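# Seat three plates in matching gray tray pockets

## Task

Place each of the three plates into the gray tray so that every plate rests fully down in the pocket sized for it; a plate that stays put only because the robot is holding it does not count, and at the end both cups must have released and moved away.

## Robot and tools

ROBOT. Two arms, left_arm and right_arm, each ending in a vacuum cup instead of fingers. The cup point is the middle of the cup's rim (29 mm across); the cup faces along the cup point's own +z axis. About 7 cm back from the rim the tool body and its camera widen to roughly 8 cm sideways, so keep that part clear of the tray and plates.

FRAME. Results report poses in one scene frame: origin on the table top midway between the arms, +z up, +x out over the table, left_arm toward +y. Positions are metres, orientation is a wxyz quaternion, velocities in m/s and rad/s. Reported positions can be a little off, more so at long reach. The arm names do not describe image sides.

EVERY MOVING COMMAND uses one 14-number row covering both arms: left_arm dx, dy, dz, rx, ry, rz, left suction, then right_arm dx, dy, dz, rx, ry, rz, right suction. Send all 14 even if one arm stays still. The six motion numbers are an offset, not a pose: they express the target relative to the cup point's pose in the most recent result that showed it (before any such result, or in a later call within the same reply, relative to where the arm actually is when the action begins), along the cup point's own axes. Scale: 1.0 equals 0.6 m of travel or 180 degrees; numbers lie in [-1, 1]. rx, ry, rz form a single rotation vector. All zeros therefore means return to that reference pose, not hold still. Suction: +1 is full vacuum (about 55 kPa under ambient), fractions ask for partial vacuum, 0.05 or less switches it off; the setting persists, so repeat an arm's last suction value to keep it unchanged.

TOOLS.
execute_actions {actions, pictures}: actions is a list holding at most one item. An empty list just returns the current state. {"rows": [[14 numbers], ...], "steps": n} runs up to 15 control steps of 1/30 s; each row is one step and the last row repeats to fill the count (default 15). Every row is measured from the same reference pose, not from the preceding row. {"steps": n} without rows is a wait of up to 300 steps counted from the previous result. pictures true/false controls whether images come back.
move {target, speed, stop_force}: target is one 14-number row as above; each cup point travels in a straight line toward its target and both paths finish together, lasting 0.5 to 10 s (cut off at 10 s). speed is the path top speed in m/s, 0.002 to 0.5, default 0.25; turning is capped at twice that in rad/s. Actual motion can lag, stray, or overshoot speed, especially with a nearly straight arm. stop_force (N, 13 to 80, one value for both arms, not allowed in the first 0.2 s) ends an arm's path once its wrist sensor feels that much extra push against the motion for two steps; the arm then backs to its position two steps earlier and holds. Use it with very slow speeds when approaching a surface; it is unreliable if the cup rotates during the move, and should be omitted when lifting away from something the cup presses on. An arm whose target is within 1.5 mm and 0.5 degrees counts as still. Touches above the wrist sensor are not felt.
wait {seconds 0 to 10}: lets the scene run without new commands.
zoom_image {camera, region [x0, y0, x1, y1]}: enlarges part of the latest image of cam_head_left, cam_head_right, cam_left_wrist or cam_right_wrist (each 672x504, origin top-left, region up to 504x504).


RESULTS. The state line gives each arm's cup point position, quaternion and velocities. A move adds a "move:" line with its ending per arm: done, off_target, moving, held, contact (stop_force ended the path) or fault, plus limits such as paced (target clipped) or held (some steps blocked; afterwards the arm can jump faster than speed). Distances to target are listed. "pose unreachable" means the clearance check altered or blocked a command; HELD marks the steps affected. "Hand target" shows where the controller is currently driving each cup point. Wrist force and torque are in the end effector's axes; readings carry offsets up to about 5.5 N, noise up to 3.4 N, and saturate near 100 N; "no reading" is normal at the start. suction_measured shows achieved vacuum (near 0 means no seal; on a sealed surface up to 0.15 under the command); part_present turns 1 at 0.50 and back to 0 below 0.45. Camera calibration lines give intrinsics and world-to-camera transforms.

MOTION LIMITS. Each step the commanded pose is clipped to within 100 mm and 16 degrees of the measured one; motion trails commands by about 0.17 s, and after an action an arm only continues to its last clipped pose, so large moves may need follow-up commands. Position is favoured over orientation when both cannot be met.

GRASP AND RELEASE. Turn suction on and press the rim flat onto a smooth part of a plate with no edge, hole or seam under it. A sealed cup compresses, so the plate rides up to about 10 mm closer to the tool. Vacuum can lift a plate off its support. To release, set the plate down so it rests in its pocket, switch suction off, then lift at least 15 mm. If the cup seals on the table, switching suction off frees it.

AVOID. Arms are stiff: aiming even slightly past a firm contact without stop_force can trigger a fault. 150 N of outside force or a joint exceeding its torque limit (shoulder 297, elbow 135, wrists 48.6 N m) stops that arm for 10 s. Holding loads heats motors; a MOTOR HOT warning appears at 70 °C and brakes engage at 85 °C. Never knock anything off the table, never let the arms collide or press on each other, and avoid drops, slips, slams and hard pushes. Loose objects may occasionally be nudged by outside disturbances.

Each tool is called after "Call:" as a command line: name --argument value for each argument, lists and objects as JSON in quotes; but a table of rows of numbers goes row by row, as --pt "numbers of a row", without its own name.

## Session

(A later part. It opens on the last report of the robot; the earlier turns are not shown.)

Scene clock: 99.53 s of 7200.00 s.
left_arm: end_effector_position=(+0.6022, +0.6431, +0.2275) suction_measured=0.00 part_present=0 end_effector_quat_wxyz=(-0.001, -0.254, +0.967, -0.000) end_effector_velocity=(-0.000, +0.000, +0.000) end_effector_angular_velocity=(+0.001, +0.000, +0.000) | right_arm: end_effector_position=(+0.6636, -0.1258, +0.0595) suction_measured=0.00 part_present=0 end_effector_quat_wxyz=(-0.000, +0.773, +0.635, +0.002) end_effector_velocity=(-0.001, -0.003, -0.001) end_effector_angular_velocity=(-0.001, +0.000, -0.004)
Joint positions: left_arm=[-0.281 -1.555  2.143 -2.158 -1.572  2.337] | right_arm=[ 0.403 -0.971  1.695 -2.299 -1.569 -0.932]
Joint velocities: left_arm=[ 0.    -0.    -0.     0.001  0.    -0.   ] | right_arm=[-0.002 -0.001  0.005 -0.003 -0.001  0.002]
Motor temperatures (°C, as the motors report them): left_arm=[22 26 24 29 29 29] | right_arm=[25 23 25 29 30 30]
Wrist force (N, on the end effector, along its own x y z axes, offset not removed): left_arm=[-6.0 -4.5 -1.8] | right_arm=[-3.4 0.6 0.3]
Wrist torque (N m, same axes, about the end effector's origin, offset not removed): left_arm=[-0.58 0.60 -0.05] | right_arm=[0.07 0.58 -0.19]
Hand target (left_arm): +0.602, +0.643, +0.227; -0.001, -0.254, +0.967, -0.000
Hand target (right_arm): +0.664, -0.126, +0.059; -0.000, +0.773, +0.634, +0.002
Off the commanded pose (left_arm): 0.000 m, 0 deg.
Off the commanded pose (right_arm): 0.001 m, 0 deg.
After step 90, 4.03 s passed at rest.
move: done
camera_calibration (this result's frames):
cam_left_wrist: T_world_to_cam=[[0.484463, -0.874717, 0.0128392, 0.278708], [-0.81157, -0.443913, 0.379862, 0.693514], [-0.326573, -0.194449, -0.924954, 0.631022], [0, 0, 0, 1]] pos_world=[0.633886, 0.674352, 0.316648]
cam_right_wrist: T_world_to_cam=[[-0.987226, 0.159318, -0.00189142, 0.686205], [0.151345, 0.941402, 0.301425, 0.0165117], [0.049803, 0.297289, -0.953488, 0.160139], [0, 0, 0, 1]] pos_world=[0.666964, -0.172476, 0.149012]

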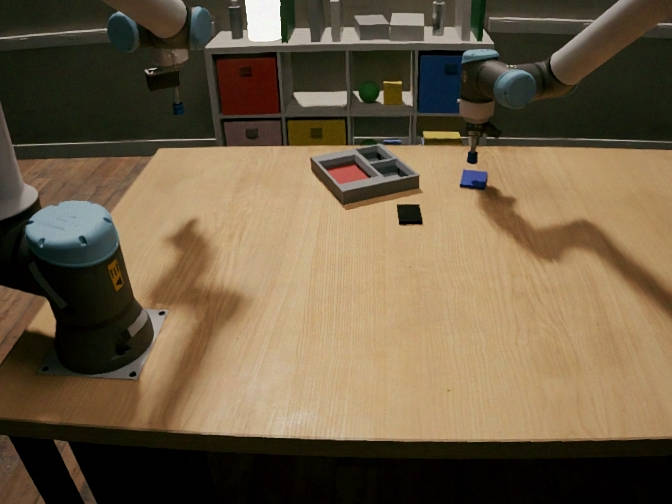

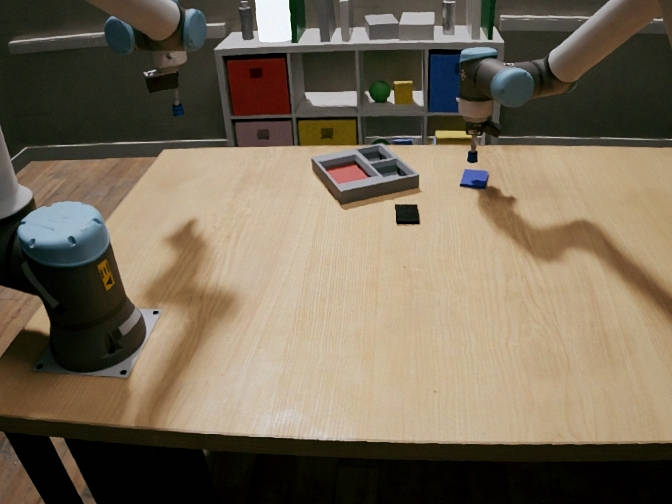

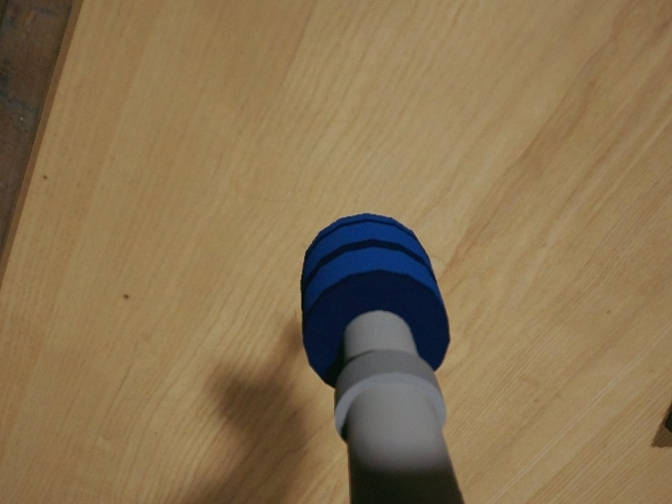

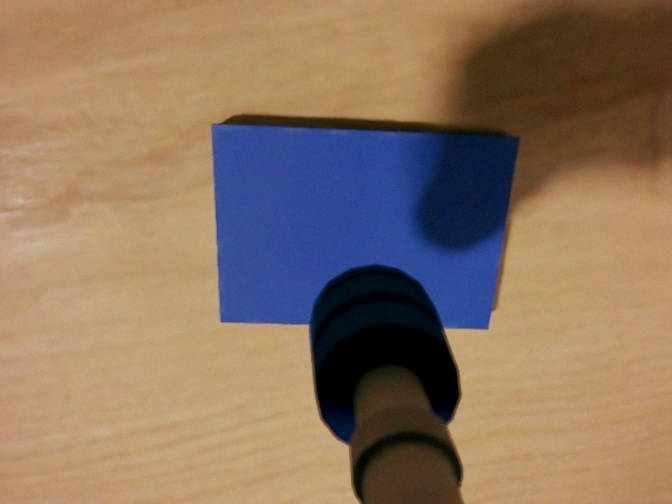

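Call:
move --target '[0,0,0,0,0,0,0,-0.018,0.004,0.067,0,0,0.003,1]' --speed 0.08

Call:
move --target '[0,0,0,0,0,0,0,0,0,0.027,0,0,0,1]' --speed 0.01 --stop_force 13

Call:
move --target '[0,0,0,0,0,0,0,0,0,-0.09,0,0,0,1]' --speed 0.08

Scene clock: 103.03 s of 7200.00 s.
left_arm: end_effector_position=(+0.6022, +0.6431, +0.2275) suction_measured=0.00 part_present=0 end_effector_quat_wxyz=(-0.001, -0.254, +0.967, -0.000) end_effector_velocity=(+0.000, +0.000, -0.000) end_effector_angular_velocity=(+0.001, -0.000, -0.001) | right_arm: end_effector_position=(+0.6639, -0.1367, +0.0195) suction_measured=0.00 part_present=0 end_effector_quat_wxyz=(-0.000, +0.776, +0.631, +0.002) end_effector_velocity=(+0.001, -0.000, -0.002) end_effector_angular_velocity=(+0.000, -0.001, -0.001)
Joint positions: left_arm=[-0.281 -1.555  2.143 -2.158 -1.572  2.337] | right_arm=[ 0.391 -0.933  1.721 -2.363 -1.569 -0.934]
Joint velocities: left_arm=[-0.     0.    -0.     0.     0.001  0.   ] | right_arm=[-0.001  0.002  0.001 -0.004 -0.     0.001]
Motor temperatures (°C, as the motors report them): left_arm=[22 26 24 29 29 29] | right_arm=[25 23 25 29 30 30]
Wrist force (N, on the end effector, along its own x y z axes, offset not removed): left_arm=[-1.6 -3.4 -0.2] | right_arm=[-1.6 1.2 1.5]
Wrist torque (N m, same axes, about the end effector's origin, offset not removed): left_arm=[-0.46 0.13 0.01] | right_arm=[0.18 0.34 -0.20]
Hand target (left_arm): +0.602, +0.643, +0.227; -0.001, -0.254, +0.967, -0.000
Hand target (right_arm): +0.664, -0.137, +0.019; -0.000, +0.776, +0.631, +0.002
Off the commanded pose (left_arm): 0.000 m, 0 deg.
Off the commanded pose (right_arm): 0.000 m, 0 deg.
move: done
camera_calibration (this result's frames):
cam_left_wrist: T_world_to_cam=[[0.484463, -0.874718, 0.0128392, 0.278708], [-0.81157, -0.443913, 0.379862, 0.693514], [-0.326573, -0.194449, -0.924954, 0.631022], [0, 0, 0, 1]] pos_world=[0.633886, 0.674352, 0.316648]
cam_right_wrist: T_world_to_cam=[[-0.985689, 0.168563, -0.00188927, 0.688429], [0.160162, 0.939943, 0.301422, 0.032783], [0.0525842, 0.296805, -0.953489, 0.123349], [0, 0, 0, 1]] pos_world=[0.66684, -0.183468, 0.109031]

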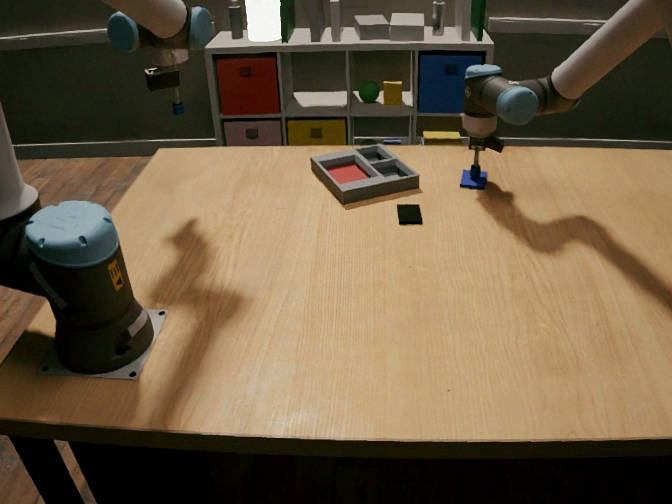

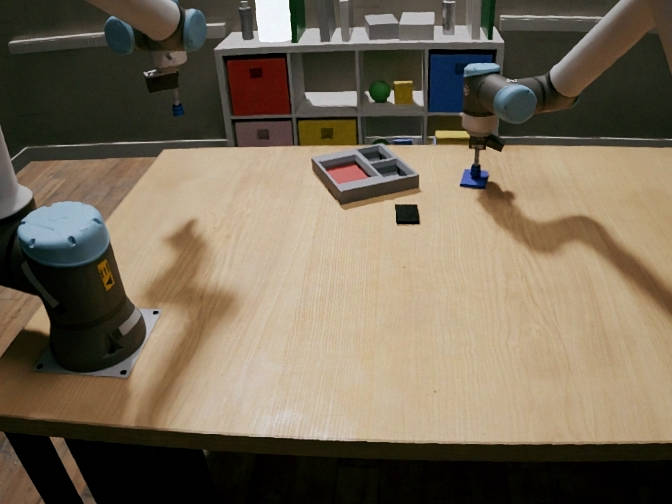

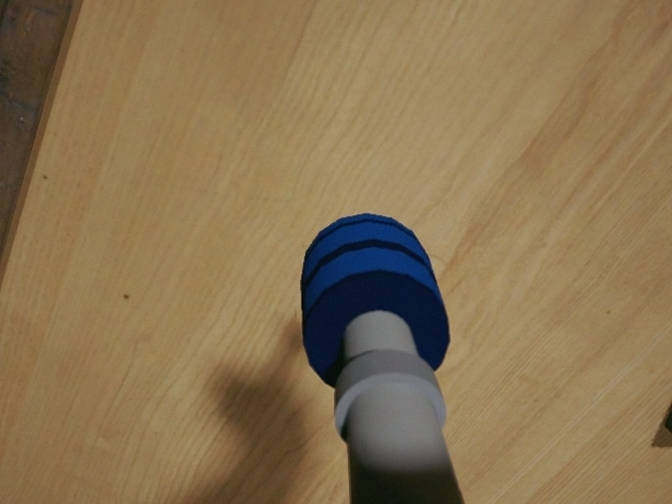

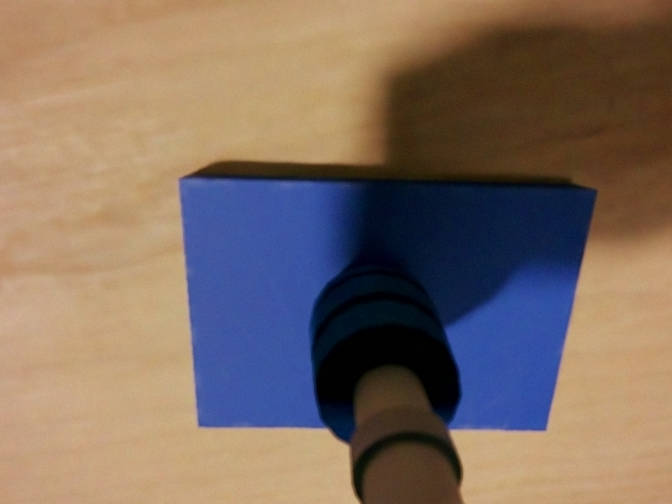

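Scene clock: 104.87 s of 7200.00 s.
left_arm: end_effector_position=(+0.6022, +0.6431, +0.2275) suction_measured=0.00 part_present=0 end_effector_quat_wxyz=(-0.001, -0.254, +0.967, -0.000) end_effector_velocity=(+0.000, -0.000, -0.000) end_effector_angular_velocity=(+0.000, -0.000, +0.000) | right_arm: end_effector_position=(+0.6639, -0.1367, +0.0036) suction_measured=0.99 part_present=1 end_effector_quat_wxyz=(-0.000, +0.776, +0.631, +0.002) end_effector_velocity=(-0.000, +0.000, -0.002) end_effector_angular_velocity=(+0.000, +0.000, +0.000)
Joint positions: left_arm=[-0.281 -1.555  2.143 -2.158 -1.572  2.337] | right_arm=[ 0.391 -0.915  1.725 -2.385 -1.569 -0.934]
Joint velocities: left_arm=[-0.  0. -0. -0.  0. -0.] | right_arm=[ 0.     0.003  0.001 -0.003  0.001 -0.   ]
Motor temperatures (°C, as the motors report them): left_arm=[22 26 24 29 29 29] | right_arm=[25 23 25 29 30 30]
Wrist force (N, on the end effector, along its own x y z axes, offset not removed): left_arm=[-5.7 -0.1 0.6] | right_arm=[-1.8 1.8 0.0]
Wrist torque (N m, same axes, about the end effector's origin, offset not removed): left_arm=[-0.03 0.57 0.03] | right_arm=[0.35 0.35 -0.13]
Hand target (left_arm): +0.602, +0.643, +0.227; -0.001, -0.254, +0.967, -0.000
Hand target (right_arm): +0.664, -0.137, +0.003; -0.000, +0.776, +0.631, +0.002
Off the commanded pose (left_arm): 0.000 m, 0 deg.
Off the commanded pose (right_arm): 0.000 m, 0 deg.
move: done
camera_calibration (this result's frames):
cam_left_wrist: T_world_to_cam=[[0.484463, -0.874718, 0.0128392, 0.278708], [-0.81157, -0.443913, 0.379862, 0.693514], [-0.326573, -0.194449, -0.924954, 0.631022], [0, 0, 0, 1]] pos_world=[0.633886, 0.674352, 0.316648]
cam_right_wrist: T_world_to_cam=[[-0.985686, 0.168579, -0.00188166, 0.688439], [0.16018, 0.939942, 0.301417, 0.0375835], [0.052581, 0.296801, -0.953491, 0.108112], [0, 0, 0, 1]] pos_world=[0.66688, -0.18347, 0.0930509]

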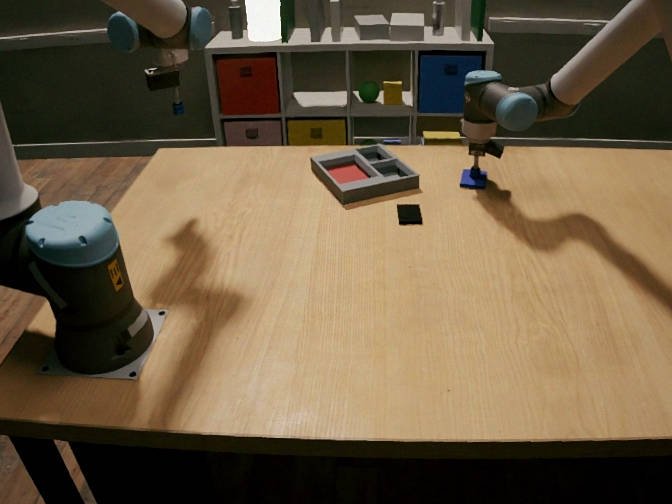

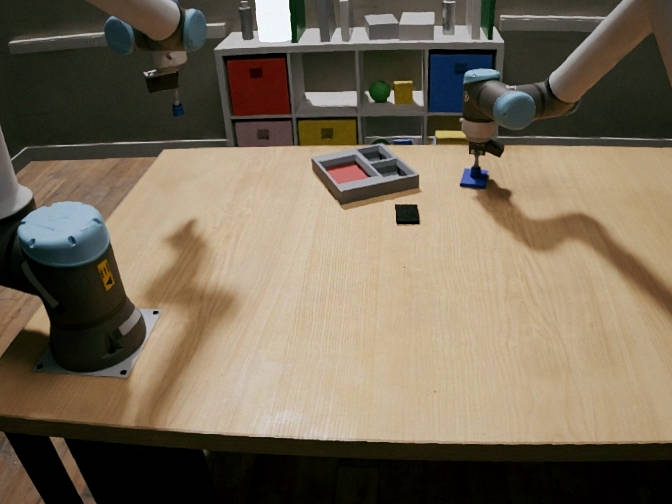

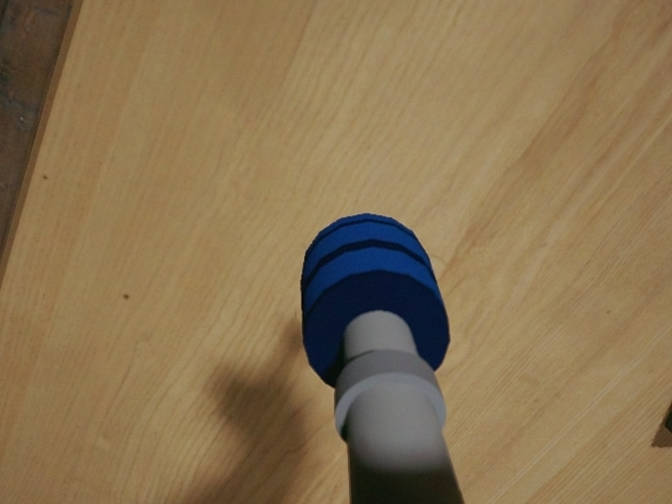

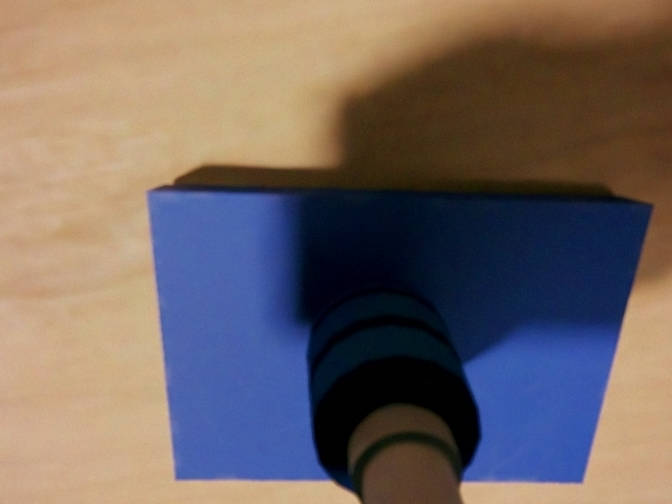

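Scene clock: 106.00 s of 7200.00 s.
left_arm: end_effector_position=(+0.6022, +0.6431, +0.2275) suction_measured=0.00 part_present=0 end_effector_quat_wxyz=(-0.001, -0.254, +0.967, -0.000) end_effector_velocity=(-0.000, +0.001, +0.000) end_effector_angular_velocity=(+0.000, +0.000, +0.001) | right_arm: end_effector_position=(+0.6638, -0.1368, +0.0573) suction_measured=0.96 part_present=1 end_effector_quat_wxyz=(-0.000, +0.776, +0.631, +0.002) end_effector_velocity=(+0.001, +0.001, +0.003) end_effector_angular_velocity=(+0.002, -0.001, +0.000)
Joint positions: left_arm=[-0.281 -1.555  2.143 -2.158 -1.572  2.337] | right_arm=[ 0.391 -0.977  1.71  -2.308 -1.569 -0.934]
Joint velocities: left_arm=[ 0.001 -0.    -0.     0.     0.     0.   ] | right_arm=[ 0.    -0.003 -0.003  0.004  0.001 -0.   ]
Motor temperatures (°C, as the motors report them): left_arm=[22 26 24 29 29 29] | right_arm=[25 23 25 29 30 30]
Wrist force (N, on the end effector, along its own x y z axes, offset not removed): left_arm=[-2.7 2.4 -1.2] | right_arm=[-2.0 2.9 -1.0]
Wrist torque (N m, same axes, about the end effector's origin, offset not removed): left_arm=[0.45 0.24 -0.07] | right_arm=[0.51 0.47 -0.21]
Hand target (left_arm): +0.602, +0.643, +0.227; -0.001, -0.254, +0.967, -0.000
Hand target (right_arm): +0.664, -0.137, +0.058; -0.000, +0.776, +0.631, +0.002
Off the commanded pose (left_arm): 0.000 m, 0 deg.
Off the commanded pose (right_arm): 0.000 m, 0 deg.
move: done
camera_calibration (this result's frames):
cam_left_wrist: T_world_to_cam=[[0.484463, -0.874717, 0.0128391, 0.278708], [-0.81157, -0.443913, 0.379862, 0.693514], [-0.326573, -0.194449, -0.924954, 0.631022], [0, 0, 0, 1]] pos_world=[0.633886, 0.674352, 0.316648]
cam_right_wrist: T_world_to_cam=[[-0.985686, 0.168579, -0.00188243, 0.688444], [0.16018, 0.939942, 0.301417, 0.0214381], [0.052582, 0.296801, -0.953491, 0.159403], [0, 0, 0, 1]] pos_world=[0.666774, -0.183519, 0.146823]

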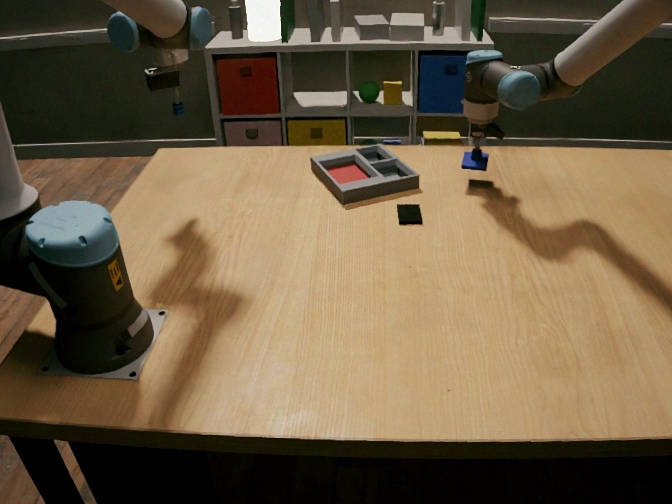

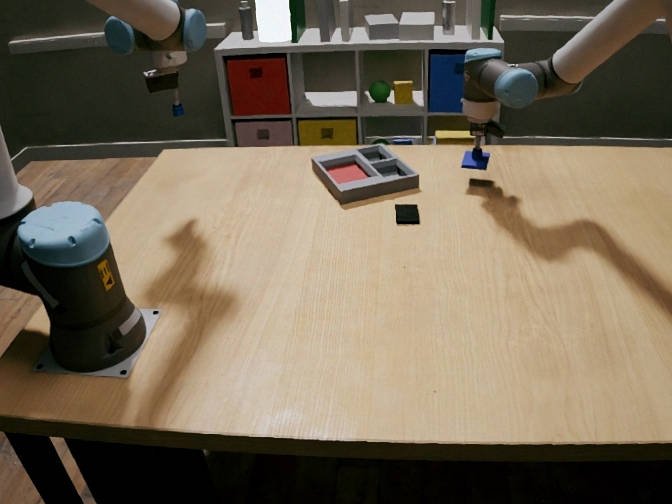

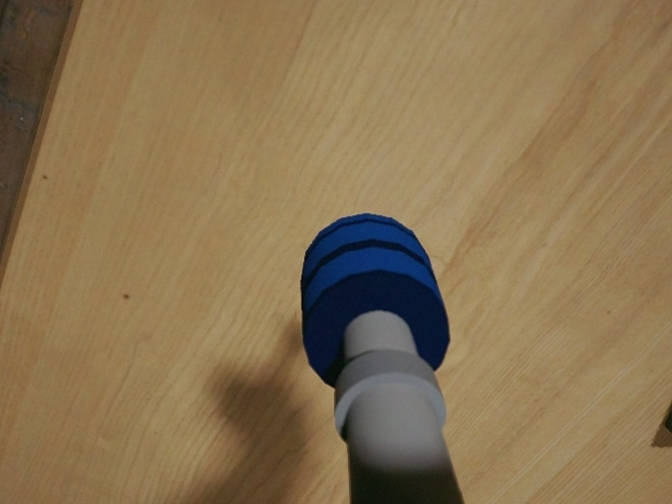

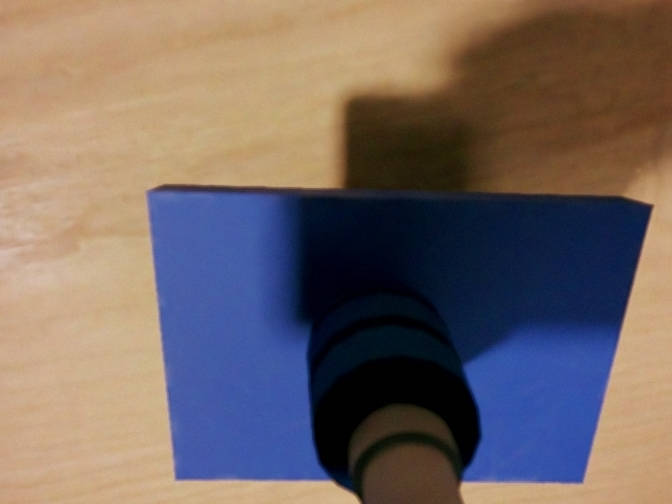

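Call:
move --target '[0,0,0,0,0,0,0,0.368,-0.0835,0,0,0,-0.211,1]' --speed 0.2

Call:
move --target '[0,0,0,0,0,0,0,0,0,0.035,0,0,0,1]' --speed 0.02 --stop_force 13

Scene clock: 111.70 s of 7200.00 s.
left_arm: end_effector_position=(+0.6022, +0.6431, +0.2275) suction_measured=0.00 part_present=0 end_effector_quat_wxyz=(-0.001, -0.254, +0.967, -0.000) end_effector_velocity=(+0.000, -0.001, +0.000) end_effector_angular_velocity=(-0.001, -0.001, -0.000) | right_arm: end_effector_position=(+0.6598, +0.0895, +0.0576) suction_measured=0.99 part_present=1 end_effector_quat_wxyz=(+0.000, +0.528, +0.849, +0.002) end_effector_velocity=(+0.000, +0.002, -0.000) end_effector_angular_velocity=(-0.001, +0.000, +0.006)
Joint positions: left_arm=[-0.281 -1.555  2.143 -2.158 -1.572  2.337] | right_arm=[ 0.596 -0.784  1.351 -2.142 -1.569 -1.391]
Joint velocities: left_arm=[-0.001  0.     0.    -0.001 -0.001 -0.   ] | right_arm=[ 0.001  0.002 -0.004  0.003 -0.001 -0.005]
Motor temperatures (°C, as the motors report them): left_arm=[22 26 24 29 29 29] | right_arm=[25 23 25 29 30 30]
Wrist force (N, on the end effector, along its own x y z axes, offset not removed): left_arm=[-1.9 1.2 -5.3] | right_arm=[-3.6 1.1 -0.2]
Wrist torque (N m, same axes, about the end effector's origin, offset not removed): left_arm=[0.27 0.07 0.02] | right_arm=[0.17 0.63 -0.19]
Hand target (left_arm): +0.602, +0.643, +0.227; -0.001, -0.254, +0.967, -0.000
Hand target (right_arm): +0.660, +0.090, +0.058; +0.000, +0.528, +0.849, +0.002
Off the commanded pose (left_arm): 0.000 m, 0 deg.
Off the commanded pose (right_arm): 0.000 m, 0 deg.
move: done
camera_calibration (this result's frames):
cam_left_wrist: T_world_to_cam=[[0.484463, -0.874718, 0.0128391, 0.278708], [-0.81157, -0.443913, 0.379862, 0.693514], [-0.326573, -0.194449, -0.924954, 0.631022], [0, 0, 0, 1]] pos_world=[0.633886, 0.674352, 0.316648]
cam_right_wrist: T_world_to_cam=[[-0.880961, -0.473176, -0.00347005, 0.634768], [-0.452321, 0.839934, 0.299859, 0.222457], [-0.138972, 0.265734, -0.953977, 0.221925], [0, 0, 0, 1]] pos_world=[0.69067, 0.054535, 0.147208]

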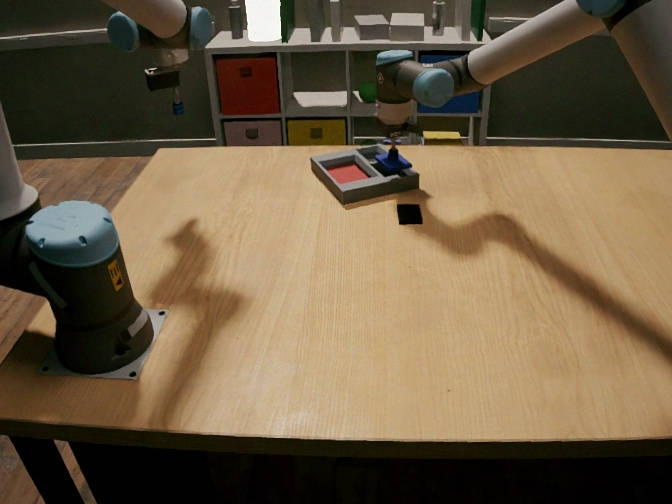

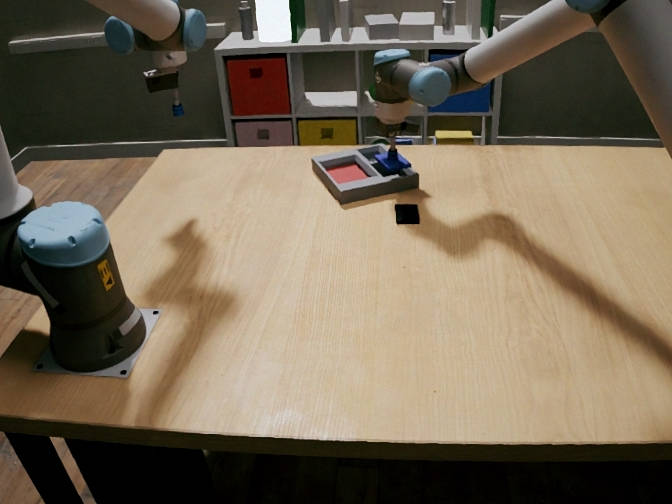

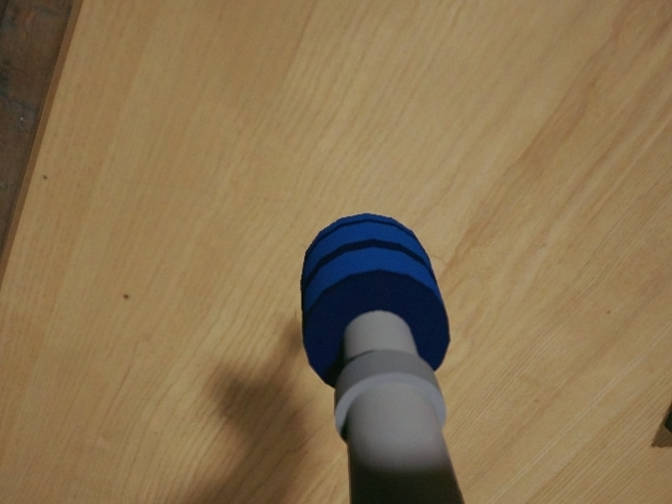

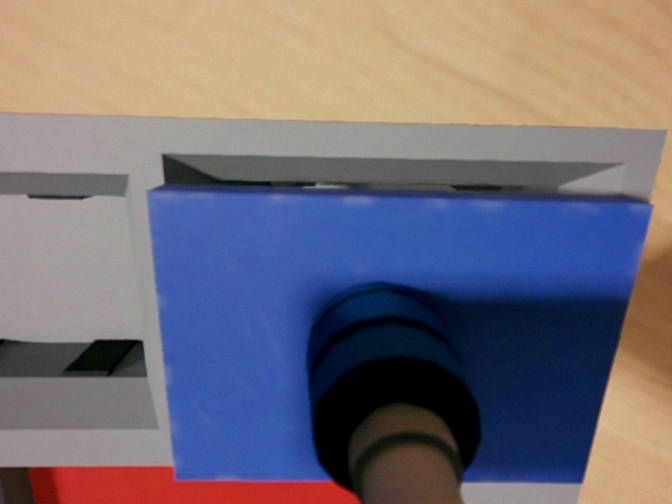

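Scene clock: 113.03 s of 7200.00 s.
left_arm: end_effector_position=(+0.6022, +0.6431, +0.2275) suction_measured=0.00 part_present=0 end_effector_quat_wxyz=(-0.001, -0.254, +0.967, -0.000) end_effector_velocity=(+0.000, -0.000, -0.000) end_effector_angular_velocity=(-0.000, +0.000, +0.000) | right_arm: end_effector_position=(+0.6598, +0.0896, +0.0369) suction_measured=0.99 part_present=1 end_effector_quat_wxyz=(+0.000, +0.528, +0.849, +0.002) end_effector_velocity=(-0.001, -0.001, -0.004) end_effector_angular_velocity=(-0.001, +0.002, -0.000)
Joint positions: left_arm=[-0.281 -1.555  2.143 -2.158 -1.572  2.337] | right_arm=[ 0.596 -0.765  1.358 -2.168 -1.569 -1.391]
Joint velocities: left_arm=[-0.     0.001 -0.    -0.    -0.    -0.   ] | right_arm=[-0.     0.002  0.003 -0.003  0.    -0.   ]
Motor temperatures (°C, as the motors report them): left_arm=[22 26 24 29 29 29] | right_arm=[25 23 25 29 30 30]
Wrist force (N, on the end effector, along its own x y z axes, offset not removed): left_arm=[-3.4 2.9 -1.7] | right_arm=[-1.1 -2.2 -0.5]
Wrist torque (N m, same axes, about the end effector's origin, offset not removed): left_arm=[0.49 0.19 -0.06] | right_arm=[-0.23 0.22 -0.11]
Hand target (left_arm): +0.602, +0.643, +0.227; -0.001, -0.254, +0.967, -0.000
Hand target (right_arm): +0.660, +0.090, +0.037; +0.000, +0.528, +0.849, +0.002
Off the commanded pose (left_arm): 0.000 m, 0 deg.
Off the commanded pose (right_arm): 0.000 m, 0 deg.
move: done
camera_calibration (this result's frames):
cam_left_wrist: T_world_to_cam=[[0.484463, -0.874718, 0.0128393, 0.278708], [-0.81157, -0.443913, 0.379862, 0.693514], [-0.326573, -0.194449, -0.924954, 0.631022], [0, 0, 0, 1]] pos_world=[0.633886, 0.674352, 0.316648]
cam_right_wrist: T_world_to_cam=[[-0.88094, -0.473216, -0.00346333, 0.634714], [-0.452358, 0.839915, 0.299858, 0.228658], [-0.138989, 0.265723, -0.953978, 0.202111], [0, 0, 0, 1]] pos_world=[0.690671, 0.0545974, 0.126443]

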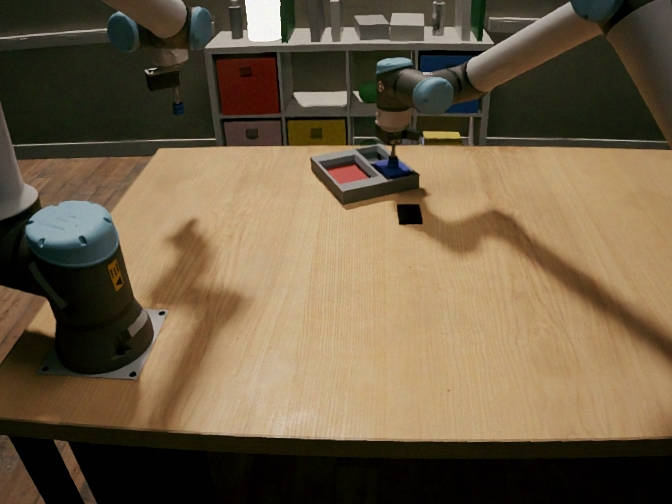

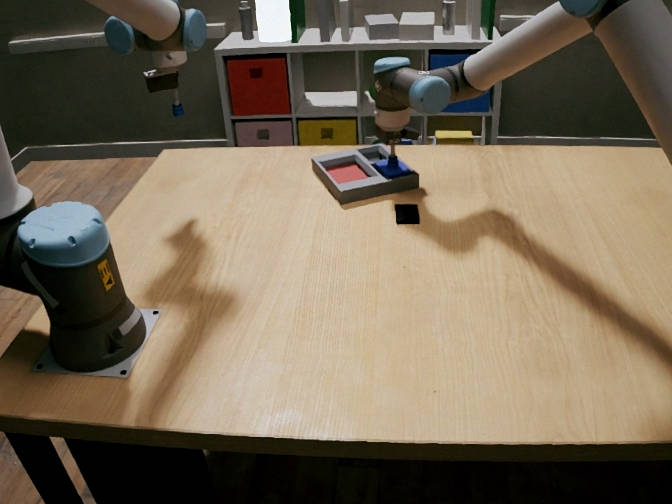

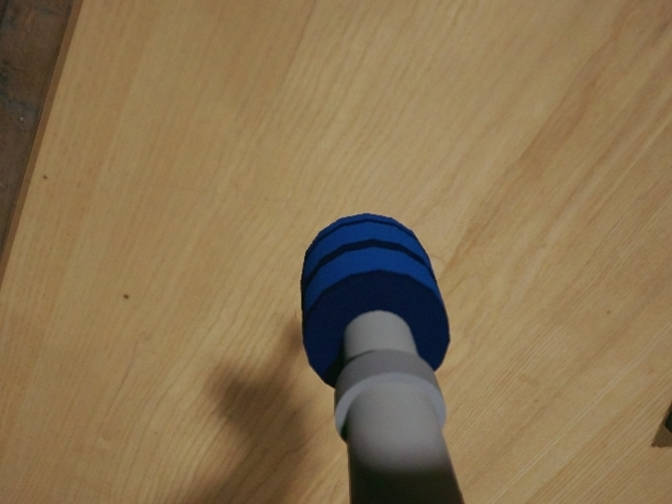

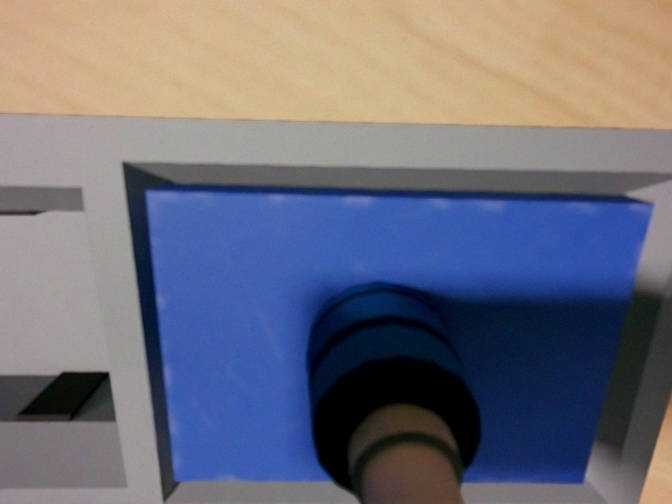

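Call:
move --target '[0,0,0,0,0,0,0,0.005,-0.0035,0.004,0,0,-0.002,1]' --speed 0.01

Scene clock: 116.93 s of 7200.00 s.
left_arm: end_effector_position=(+0.6022, +0.6431, +0.2275) suction_measured=0.00 part_present=0 end_effector_quat_wxyz=(-0.001, -0.254, +0.967, -0.000) end_effector_velocity=(-0.000, +0.000, -0.000) end_effector_angular_velocity=(+0.000, +0.001, -0.000) | right_arm: end_effector_position=(+0.6567, +0.0912, +0.0346) suction_measured=0.98 part_present=1 end_effector_quat_wxyz=(+0.000, +0.526, +0.851, +0.002) end_effector_velocity=(-0.002, +0.000, -0.002) end_effector_angular_velocity=(-0.000, +0.001, +0.003)
Joint positions: left_arm=[-0.281 -1.555  2.143 -2.158 -1.572  2.337] | right_arm=[ 0.599 -0.764  1.361 -2.172 -1.569 -1.394]
Joint velocities: left_arm=[-0. -0.  0.  0.  0.  0.] | right_arm=[ 0.002  0.     0.003 -0.003  0.    -0.001]
Motor temperatures (°C, as the motors report them): left_arm=[22 26 24 29 29 29] | right_arm=[25 23 25 29 30 30]
Wrist force (N, on the end effector, along its own x y z axes, offset not removed): left_arm=[-0.5 -3.3 -0.3] | right_arm=[-3.4 0.8 1.2]
Wrist torque (N m, same axes, about the end effector's origin, offset not removed): left_arm=[-0.35 -0.07 0.08] | right_arm=[0.15 0.57 -0.04]
Hand target (left_arm): +0.602, +0.643, +0.227; -0.001, -0.254, +0.967, -0.000
Hand target (right_arm): +0.657, +0.091, +0.034; +0.000, +0.526, +0.851, +0.002
Off the commanded pose (left_arm): 0.000 m, 0 deg.
Off the commanded pose (right_arm): 0.000 m, 0 deg.
move: done
camera_calibration (this result's frames):
cam_left_wrist: T_world_to_cam=[[0.484463, -0.874718, 0.0128391, 0.278708], [-0.81157, -0.443913, 0.379863, 0.693514], [-0.326573, -0.194449, -0.924954, 0.631022], [0, 0, 0, 1]] pos_world=[0.633886, 0.674352, 0.316648]
cam_right_wrist: T_world_to_cam=[[-0.878096, -0.478471, -0.00346457, 0.631432], [-0.45737, 0.837201, 0.299846, 0.230098], [-0.140567, 0.264878, -0.953981, 0.200157], [0, 0, 0, 1]] pos_world=[0.687834, 0.0564666, 0.12414]

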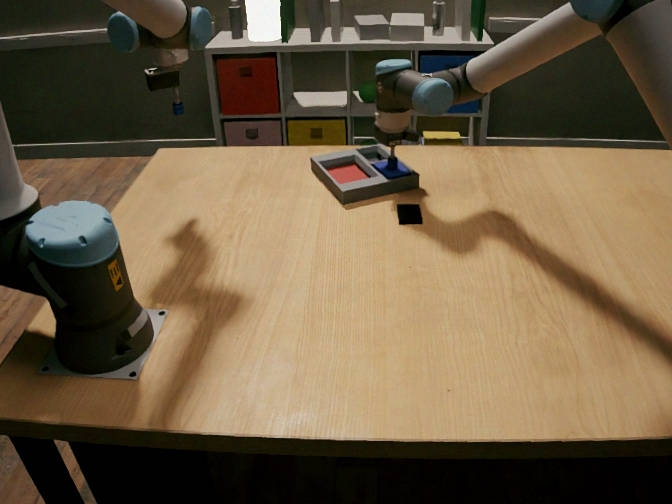

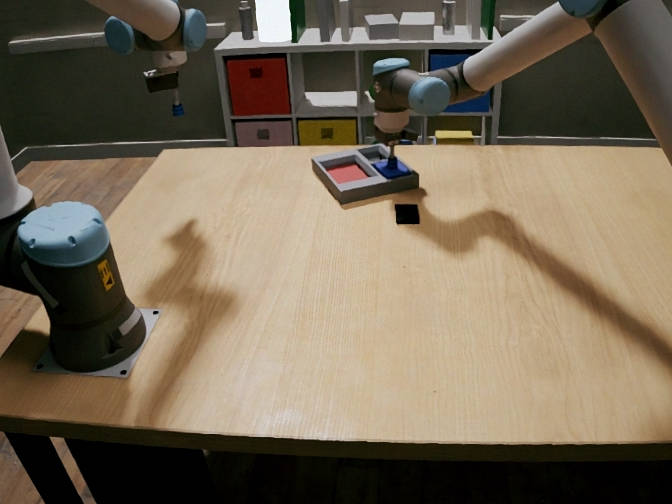

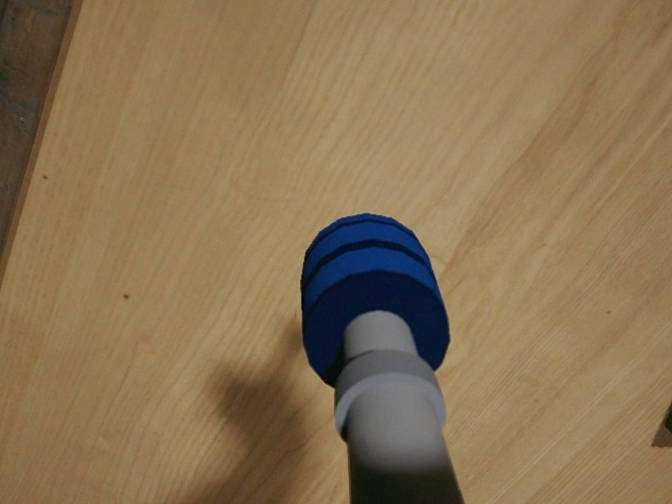

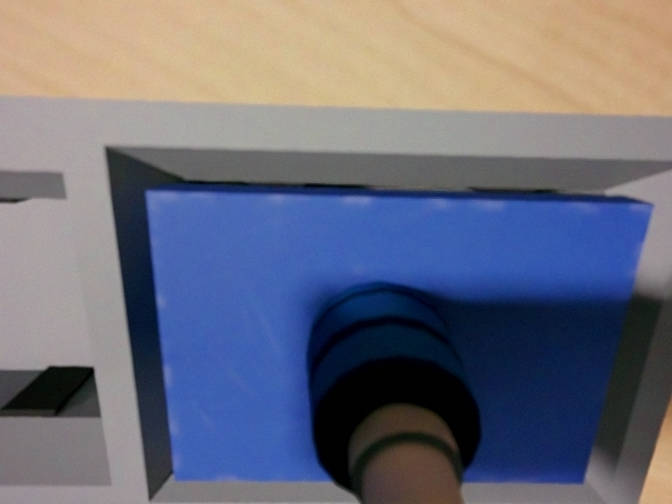

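Looks centred.

Call:
move --target '[0,0,0,0,0,0,0,0,0,0.054,0,0,0,1]' --speed 0.007 --stop_force 22

Scene clock: 122.63 s of 7200.00 s.
left_arm: end_effector_position=(+0.6022, +0.6431, +0.2275) suction_measured=0.00 part_present=0 end_effector_quat_wxyz=(-0.001, -0.254, +0.967, -0.000) end_effector_velocity=(-0.000, -0.000, -0.000) end_effector_angular_velocity=(-0.000, +0.002, -0.000) | right_arm: end_effector_position=(+0.6568, +0.0913, +0.0045) suction_measured=1.00 part_present=1 end_effector_quat_wxyz=(+0.000, +0.526, +0.851, +0.002) end_effector_velocity=(-0.001, -0.001, +0.000) end_effector_angular_velocity=(-0.003, +0.003, -0.000)
Joint positions: left_arm=[-0.281 -1.555  2.143 -2.158 -1.572  2.337] | right_arm=[ 0.599 -0.735  1.368 -2.209 -1.569 -1.394]
Joint velocities: left_arm=[-0.     0.    -0.     0.002 -0.001  0.   ] | right_arm=[-0.    -0.001  0.001  0.004 -0.     0.   ]
Motor temperatures (°C, as the motors report them): left_arm=[22 26 24 29 29 29] | right_arm=[25 23 25 29 30 30]
Wrist force (N, on the end effector, along its own x y z axes, offset not removed): left_arm=[-1.3 -1.4 -1.1] | right_arm=[-3.1 -14.6 -33.9]
Wrist torque (N m, same axes, about the end effector's origin, offset not removed): left_arm=[-0.19 0.08 -0.09] | right_arm=[-0.17 0.57 -0.17]
Hand target (left_arm): +0.602, +0.643, +0.227; -0.001, -0.254, +0.967, -0.000
Hand target (right_arm): +0.657, +0.091, +0.005; +0.000, +0.526, +0.851, +0.002
Off the commanded pose (left_arm): 0.000 m, 0 deg.
Off the commanded pose (right_arm): 0.002 m, 0 deg.
move: contact (right_arm)
camera_calibration (this result's frames):
cam_left_wrist: T_world_to_cam=[[0.484463, -0.874718, 0.0128392, 0.278708], [-0.81157, -0.443913, 0.379862, 0.693514], [-0.326573, -0.194449, -0.924954, 0.631022], [0, 0, 0, 1]] pos_world=[0.633886, 0.674352, 0.316648]
cam_right_wrist: T_world_to_cam=[[-0.878085, -0.478491, -0.00372334, 0.631454], [-0.457453, 0.837144, 0.299878, 0.239122], [-0.140372, 0.265021, -0.95397, 0.171373], [0, 0, 0, 1]] pos_world=[0.687913, 0.0565479, 0.0941281]

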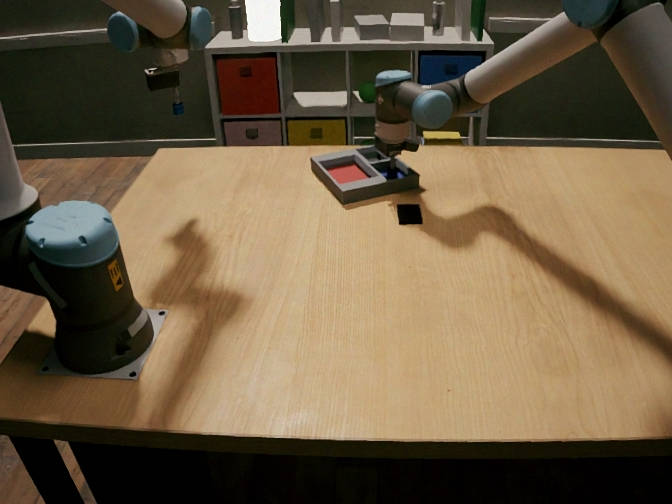

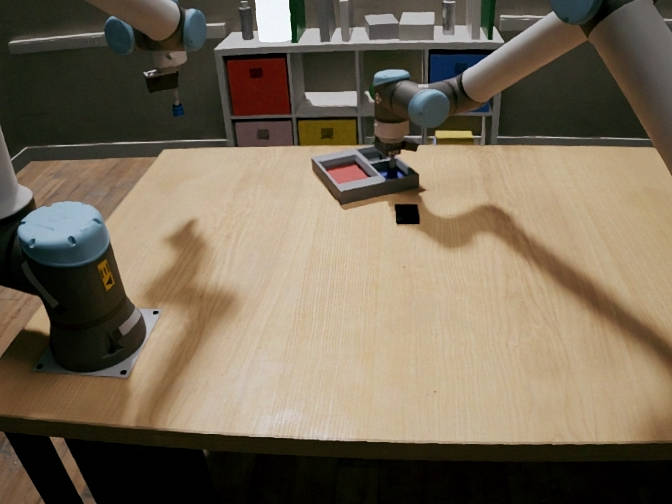

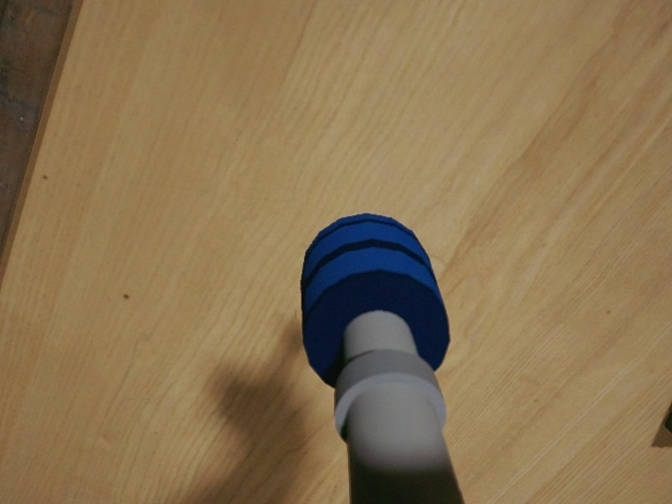

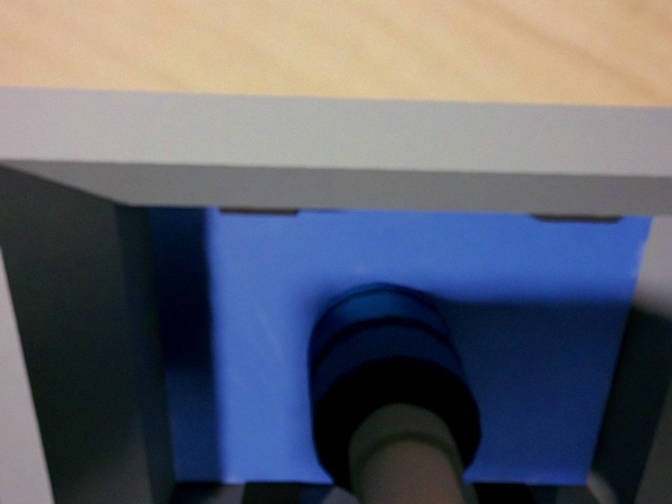

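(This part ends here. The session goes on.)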